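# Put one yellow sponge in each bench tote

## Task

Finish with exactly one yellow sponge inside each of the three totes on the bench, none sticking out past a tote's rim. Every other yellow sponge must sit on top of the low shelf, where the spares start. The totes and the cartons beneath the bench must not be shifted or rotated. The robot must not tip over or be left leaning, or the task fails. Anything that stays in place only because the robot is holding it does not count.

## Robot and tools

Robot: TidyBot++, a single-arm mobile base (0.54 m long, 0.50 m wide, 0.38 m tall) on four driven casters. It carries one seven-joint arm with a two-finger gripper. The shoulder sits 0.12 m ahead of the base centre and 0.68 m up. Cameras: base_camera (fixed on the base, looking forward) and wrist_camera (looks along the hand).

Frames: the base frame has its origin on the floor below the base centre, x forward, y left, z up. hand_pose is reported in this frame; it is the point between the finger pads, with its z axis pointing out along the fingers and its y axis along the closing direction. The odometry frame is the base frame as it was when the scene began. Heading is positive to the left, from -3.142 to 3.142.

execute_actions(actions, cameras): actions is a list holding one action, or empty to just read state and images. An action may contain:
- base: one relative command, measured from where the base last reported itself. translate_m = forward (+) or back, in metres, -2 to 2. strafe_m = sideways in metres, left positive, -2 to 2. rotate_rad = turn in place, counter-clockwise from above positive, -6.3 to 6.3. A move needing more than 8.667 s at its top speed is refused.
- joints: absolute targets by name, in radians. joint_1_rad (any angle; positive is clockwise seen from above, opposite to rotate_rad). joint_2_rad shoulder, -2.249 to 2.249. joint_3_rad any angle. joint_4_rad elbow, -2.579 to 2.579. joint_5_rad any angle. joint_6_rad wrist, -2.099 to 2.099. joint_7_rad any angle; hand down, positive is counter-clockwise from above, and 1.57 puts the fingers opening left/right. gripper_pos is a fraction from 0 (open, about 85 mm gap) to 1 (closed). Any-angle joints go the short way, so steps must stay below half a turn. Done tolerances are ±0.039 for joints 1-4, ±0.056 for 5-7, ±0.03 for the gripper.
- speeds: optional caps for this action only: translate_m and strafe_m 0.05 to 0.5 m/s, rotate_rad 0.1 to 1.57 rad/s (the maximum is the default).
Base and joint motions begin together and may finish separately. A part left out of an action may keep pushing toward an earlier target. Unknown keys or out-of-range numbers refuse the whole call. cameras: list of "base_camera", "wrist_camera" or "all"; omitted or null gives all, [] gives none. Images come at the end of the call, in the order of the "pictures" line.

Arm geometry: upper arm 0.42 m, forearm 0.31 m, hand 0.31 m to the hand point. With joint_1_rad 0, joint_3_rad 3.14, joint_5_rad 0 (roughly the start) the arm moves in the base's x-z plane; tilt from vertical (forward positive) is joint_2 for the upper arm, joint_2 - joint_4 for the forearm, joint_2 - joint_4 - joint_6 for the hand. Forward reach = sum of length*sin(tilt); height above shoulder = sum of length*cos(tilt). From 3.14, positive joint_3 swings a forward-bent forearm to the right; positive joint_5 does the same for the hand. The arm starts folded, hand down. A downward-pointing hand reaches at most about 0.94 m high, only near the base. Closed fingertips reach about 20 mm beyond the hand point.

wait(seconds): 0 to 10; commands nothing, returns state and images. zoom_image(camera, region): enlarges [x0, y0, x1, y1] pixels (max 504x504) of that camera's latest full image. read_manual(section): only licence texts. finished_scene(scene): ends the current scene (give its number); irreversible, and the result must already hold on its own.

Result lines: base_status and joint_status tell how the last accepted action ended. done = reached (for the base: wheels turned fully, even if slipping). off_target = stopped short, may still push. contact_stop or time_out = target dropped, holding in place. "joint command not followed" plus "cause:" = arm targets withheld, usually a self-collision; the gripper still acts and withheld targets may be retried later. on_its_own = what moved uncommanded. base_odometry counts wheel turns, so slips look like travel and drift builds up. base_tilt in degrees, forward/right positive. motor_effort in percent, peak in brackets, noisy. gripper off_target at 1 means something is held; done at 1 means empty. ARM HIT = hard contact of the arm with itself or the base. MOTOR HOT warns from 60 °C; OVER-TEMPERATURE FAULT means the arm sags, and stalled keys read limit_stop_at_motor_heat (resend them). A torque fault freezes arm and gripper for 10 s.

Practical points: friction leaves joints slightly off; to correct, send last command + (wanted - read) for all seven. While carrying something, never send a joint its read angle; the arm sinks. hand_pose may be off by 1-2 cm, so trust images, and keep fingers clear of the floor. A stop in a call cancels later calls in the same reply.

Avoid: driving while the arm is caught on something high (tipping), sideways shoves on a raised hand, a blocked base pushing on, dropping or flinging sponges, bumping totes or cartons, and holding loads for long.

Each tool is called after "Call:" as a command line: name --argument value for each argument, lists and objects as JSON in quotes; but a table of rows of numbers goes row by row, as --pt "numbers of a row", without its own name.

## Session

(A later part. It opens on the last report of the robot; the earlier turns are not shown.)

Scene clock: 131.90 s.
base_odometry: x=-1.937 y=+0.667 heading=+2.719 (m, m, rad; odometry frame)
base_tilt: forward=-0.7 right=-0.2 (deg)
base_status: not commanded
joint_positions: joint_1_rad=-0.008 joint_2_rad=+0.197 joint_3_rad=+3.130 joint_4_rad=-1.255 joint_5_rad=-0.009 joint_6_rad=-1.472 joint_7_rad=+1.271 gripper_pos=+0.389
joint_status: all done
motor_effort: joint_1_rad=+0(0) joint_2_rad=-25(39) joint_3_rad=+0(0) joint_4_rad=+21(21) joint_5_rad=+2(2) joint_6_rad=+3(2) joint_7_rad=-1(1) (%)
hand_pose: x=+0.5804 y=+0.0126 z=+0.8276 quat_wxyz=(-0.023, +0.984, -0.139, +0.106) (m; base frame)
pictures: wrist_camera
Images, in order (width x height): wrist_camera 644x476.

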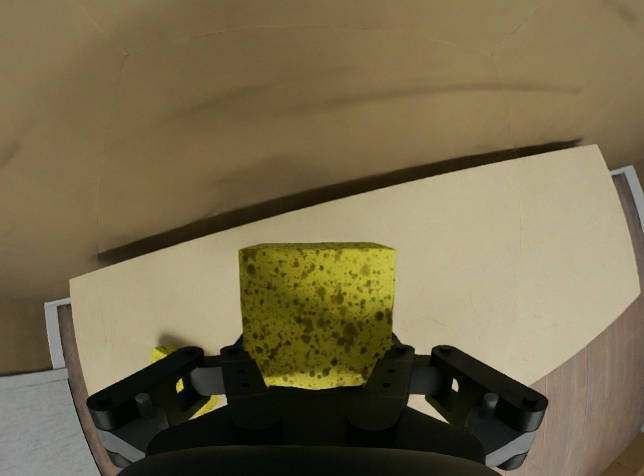

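Call:
execute_actions --actions '[{"base":{"translate_m":-1.91},"joints":{"joint_2_rad":0.1,"joint_4_rad":-1.0,"joint_6_rad":-1.3}}]' --cameras '[]'

Call:
execute_actions --actions '[{"base":{"rotate_rad":-1.6},"joints":{"joint_7_rad":0.0,"joint_2_rad":0.45,"joint_4_rad":-0.4,"joint_6_rad":-1.2}}]' --cameras '[]'

Call:
execute_actions --actions '[{"base":{"translate_m":0.36},"speeds":{"translate_m":0.3}}]'

Scene clock: 141.60 s.
base_odometry: x=-0.195 y=-0.116 heading=+2.719 (m, m, rad; odometry frame)
base_tilt: forward=-0.6 right=-0.2 (deg)
base_status: done
joint_positions: joint_1_rad=-0.007 joint_2_rad=+0.107 joint_3_rad=+3.131 joint_4_rad=-1.002 joint_5_rad=-0.009 joint_6_rad=-1.324 joint_7_rad=+1.271 gripper_pos=+0.389
joint_status: all done
motor_effort: joint_1_rad=+0(2) joint_2_rad=-21(30) joint_3_rad=+0(2) joint_4_rad=+21(23) joint_5_rad=+2(0) joint_6_rad=+6(6) joint_7_rad=-1(1) (%)
hand_pose: x=+0.6478 y=+0.0129 z=+1.0037 quat_wxyz=(-0.060, +0.929, -0.132, +0.342) (m; base frame)
pictures: none
No camera images: the call's "cameras" was empty. Leave "cameras" out to get every camera's image.

Scene clock: 144.10 s.
base_odometry: x=-0.195 y=-0.116 heading=+1.120 (m, m, rad; odometry frame)
base_tilt: forward=-0.6 right=-0.2 (deg)
base_status: done
joint_positions: joint_1_rad=+0.006 joint_2_rad=+0.449 joint_3_rad=+3.135 joint_4_rad=-0.412 joint_5_rad=-0.009 joint_6_rad=-1.229 joint_7_rad=+0.040 gripper_pos=+0.389
joint_status: all done
motor_effort: joint_1_rad=+1(4) joint_2_rad=-34(39) joint_3_rad=+0(4) joint_4_rad=+20(22) joint_5_rad=+2(3) joint_6_rad=+7(9) joint_7_rad=-1(1) (%)
hand_pose: x=+0.8104 y=+0.0025 z=+1.1108 quat_wxyz=(-0.351, +0.624, -0.599, +0.358) (m; base frame)
pictures: none
No camera images: the call's "cameras" was empty. Leave "cameras" out to get every camera's image.

Scene clock: 146.27 s.
base_odometry: x=-0.038 y=+0.208 heading=+1.119 (m, m, rad; odometry frame)
base_tilt: forward=-0.6 right=-0.2 (deg)
base_status: done
joint_positions: joint_1_rad=+0.006 joint_2_rad=+0.450 joint_3_rad=+3.135 joint_4_rad=-0.410 joint_5_rad=-0.009 joint_6_rad=-1.227 joint_7_rad=+0.040 gripper_pos=+0.389
joint_status: not commanded
motor_effort: joint_1_rad=+0(1) joint_2_rad=-34(37) joint_3_rad=+0(1) joint_4_rad=+21(22) joint_5_rad=+1(2) joint_6_rad=+9(9) joint_7_rad=-1(1) (%)
hand_pose: x=+0.8108 y=+0.0025 z=+1.1123 quat_wxyz=(-0.353, +0.623, -0.599, +0.359) (m; base frame)
pictures: base_camera, wrist_camera
Images, in order (width x height): base_camera 644x364, wrist_camera 644x476.

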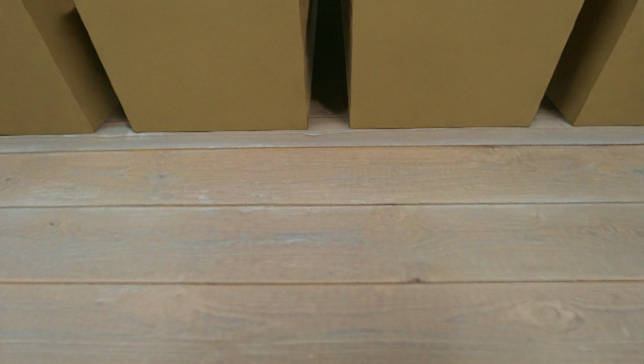

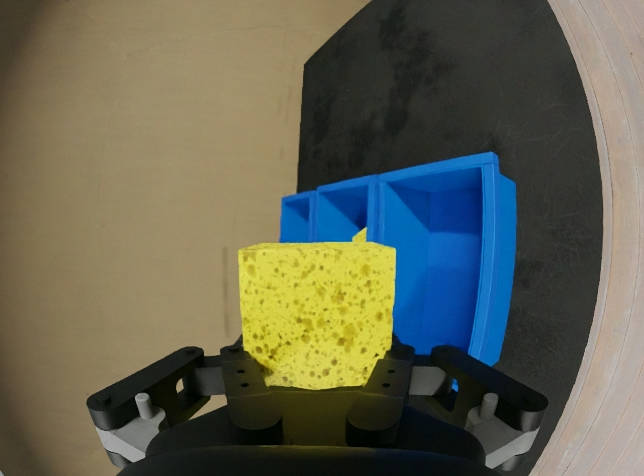

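Call:
execute_actions --actions '[{"joints":{"joint_2_rad":0.69}}]' --cameras '["wrist_camera"]'

Scene clock: 149.97 s.
base_odometry: x=-0.038 y=+0.208 heading=+1.119 (m, m, rad; odometry frame)
base_tilt: forward=-0.6 right=-0.3 (deg)
base_status: not commanded
joint_positions: joint_1_rad=+0.006 joint_2_rad=+0.699 joint_3_rad=+3.135 joint_4_rad=-0.406 joint_5_rad=-0.009 joint_6_rad=-1.227 joint_7_rad=+0.040 gripper_pos=+0.389
joint_status: all done
motor_effort: joint_1_rad=+1(0) joint_2_rad=-43(49) joint_3_rad=+0(1) joint_4_rad=+22(25) joint_5_rad=+1(2) joint_6_rad=+8(8) joint_7_rad=-1(1) (%)
hand_pose: x=+0.8959 y=+0.0020 z=+0.9304 quat_wxyz=(-0.277, +0.662, -0.638, +0.280) (m; base frame)
pictures: wrist_camera
Images, in order (width x height): wrist_camera 644x476.

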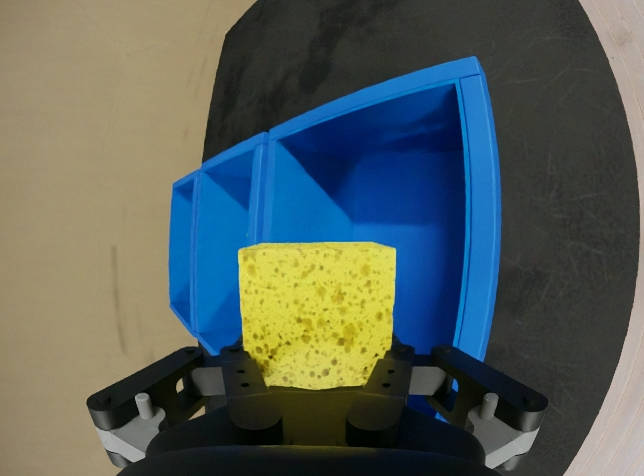

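Matches earlier successful views; slight advance, release.

Call:
execute_actions --actions '[{"base":{"translate_m":0.012}}]' --cameras '[]'

Call:
execute_actions --actions '[{"joints":{"gripper_pos":0.15}}]' --cameras '["wrist_camera"]'

Call:
execute_actions --actions '[{"joints":{"joint_2_rad":0.35}}]' --cameras '["wrist_camera"]'

Scene clock: 153.73 s.
base_odometry: x=-0.032 y=+0.219 heading=+1.119 (m, m, rad; odometry frame)
base_tilt: forward=-0.6 right=-0.2 (deg)
base_status: done
joint_positions: joint_1_rad=+0.006 joint_2_rad=+0.698 joint_3_rad=+3.135 joint_4_rad=-0.406 joint_5_rad=-0.009 joint_6_rad=-1.227 joint_7_rad=+0.040 gripper_pos=+0.389
joint_status: not commanded
motor_effort: joint_1_rad=+0(4) joint_2_rad=-43(48) joint_3_rad=-1(1) joint_4_rad=+21(22) joint_5_rad=+1(3) joint_6_rad=+7(8) joint_7_rad=-1(1) (%)
hand_pose: x=+0.8958 y=+0.0021 z=+0.9312 quat_wxyz=(-0.278, +0.662, -0.637, +0.280) (m; base frame)
pictures: none
No camera images: the call's "cameras" was empty. Leave "cameras" out to get every camera's image.

Scene clock: 154.53 s.
base_odometry: x=-0.032 y=+0.219 heading=+1.119 (m, m, rad; odometry frame)
base_tilt: forward=-0.6 right=-0.1 (deg)
base_status: not commanded
joint_positions: joint_1_rad=+0.006 joint_2_rad=+0.698 joint_3_rad=+3.135 joint_4_rad=-0.406 joint_5_rad=-0.009 joint_6_rad=-1.227 joint_7_rad=+0.040 gripper_pos=+0.150
joint_status: all done
motor_effort: joint_1_rad=+0(1) joint_2_rad=-43(43) joint_3_rad=+0(0) joint_4_rad=+21(22) joint_5_rad=+2(1) joint_6_rad=+7(7) joint_7_rad=-1(1) (%)
hand_pose: x=+0.8958 y=+0.0021 z=+0.9312 quat_wxyz=(-0.278, +0.662, -0.637, +0.280) (m; base frame)
pictures: wrist_camera
Images, in order (width x height): wrist_camera 644x476.

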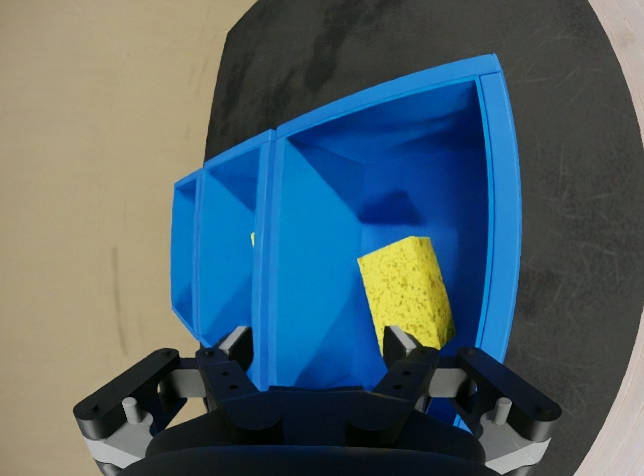

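Scene clock: 156.30 s.
base_odometry: x=-0.032 y=+0.219 heading=+1.119 (m, m, rad; odometry frame)
base_tilt: forward=-0.6 right=-0.2 (deg)
base_status: not commanded
joint_positions: joint_1_rad=+0.006 joint_2_rad=+0.342 joint_3_rad=+3.135 joint_4_rad=-0.396 joint_5_rad=-0.009 joint_6_rad=-1.227 joint_7_rad=+0.040 gripper_pos=+0.150
joint_status: all done
motor_effort: joint_1_rad=+0(0) joint_2_rad=-29(47) joint_3_rad=+0(0) joint_4_rad=+19(24) joint_5_rad=+2(2) joint_6_rad=+9(8) joint_7_rad=-1(1) (%)
hand_pose: x=+0.7589 y=+0.0029 z=+1.1914 quat_wxyz=(-0.388, +0.600, -0.576, +0.397) (m; base frame)
pictures: wrist_camera
Images, in order (width x height): wrist_camera 644x476.

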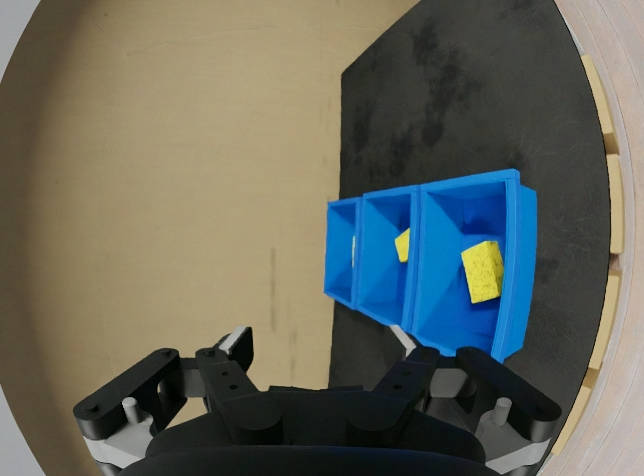

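Call:
finished_scene --scene 2

The scene is finished: the task was done.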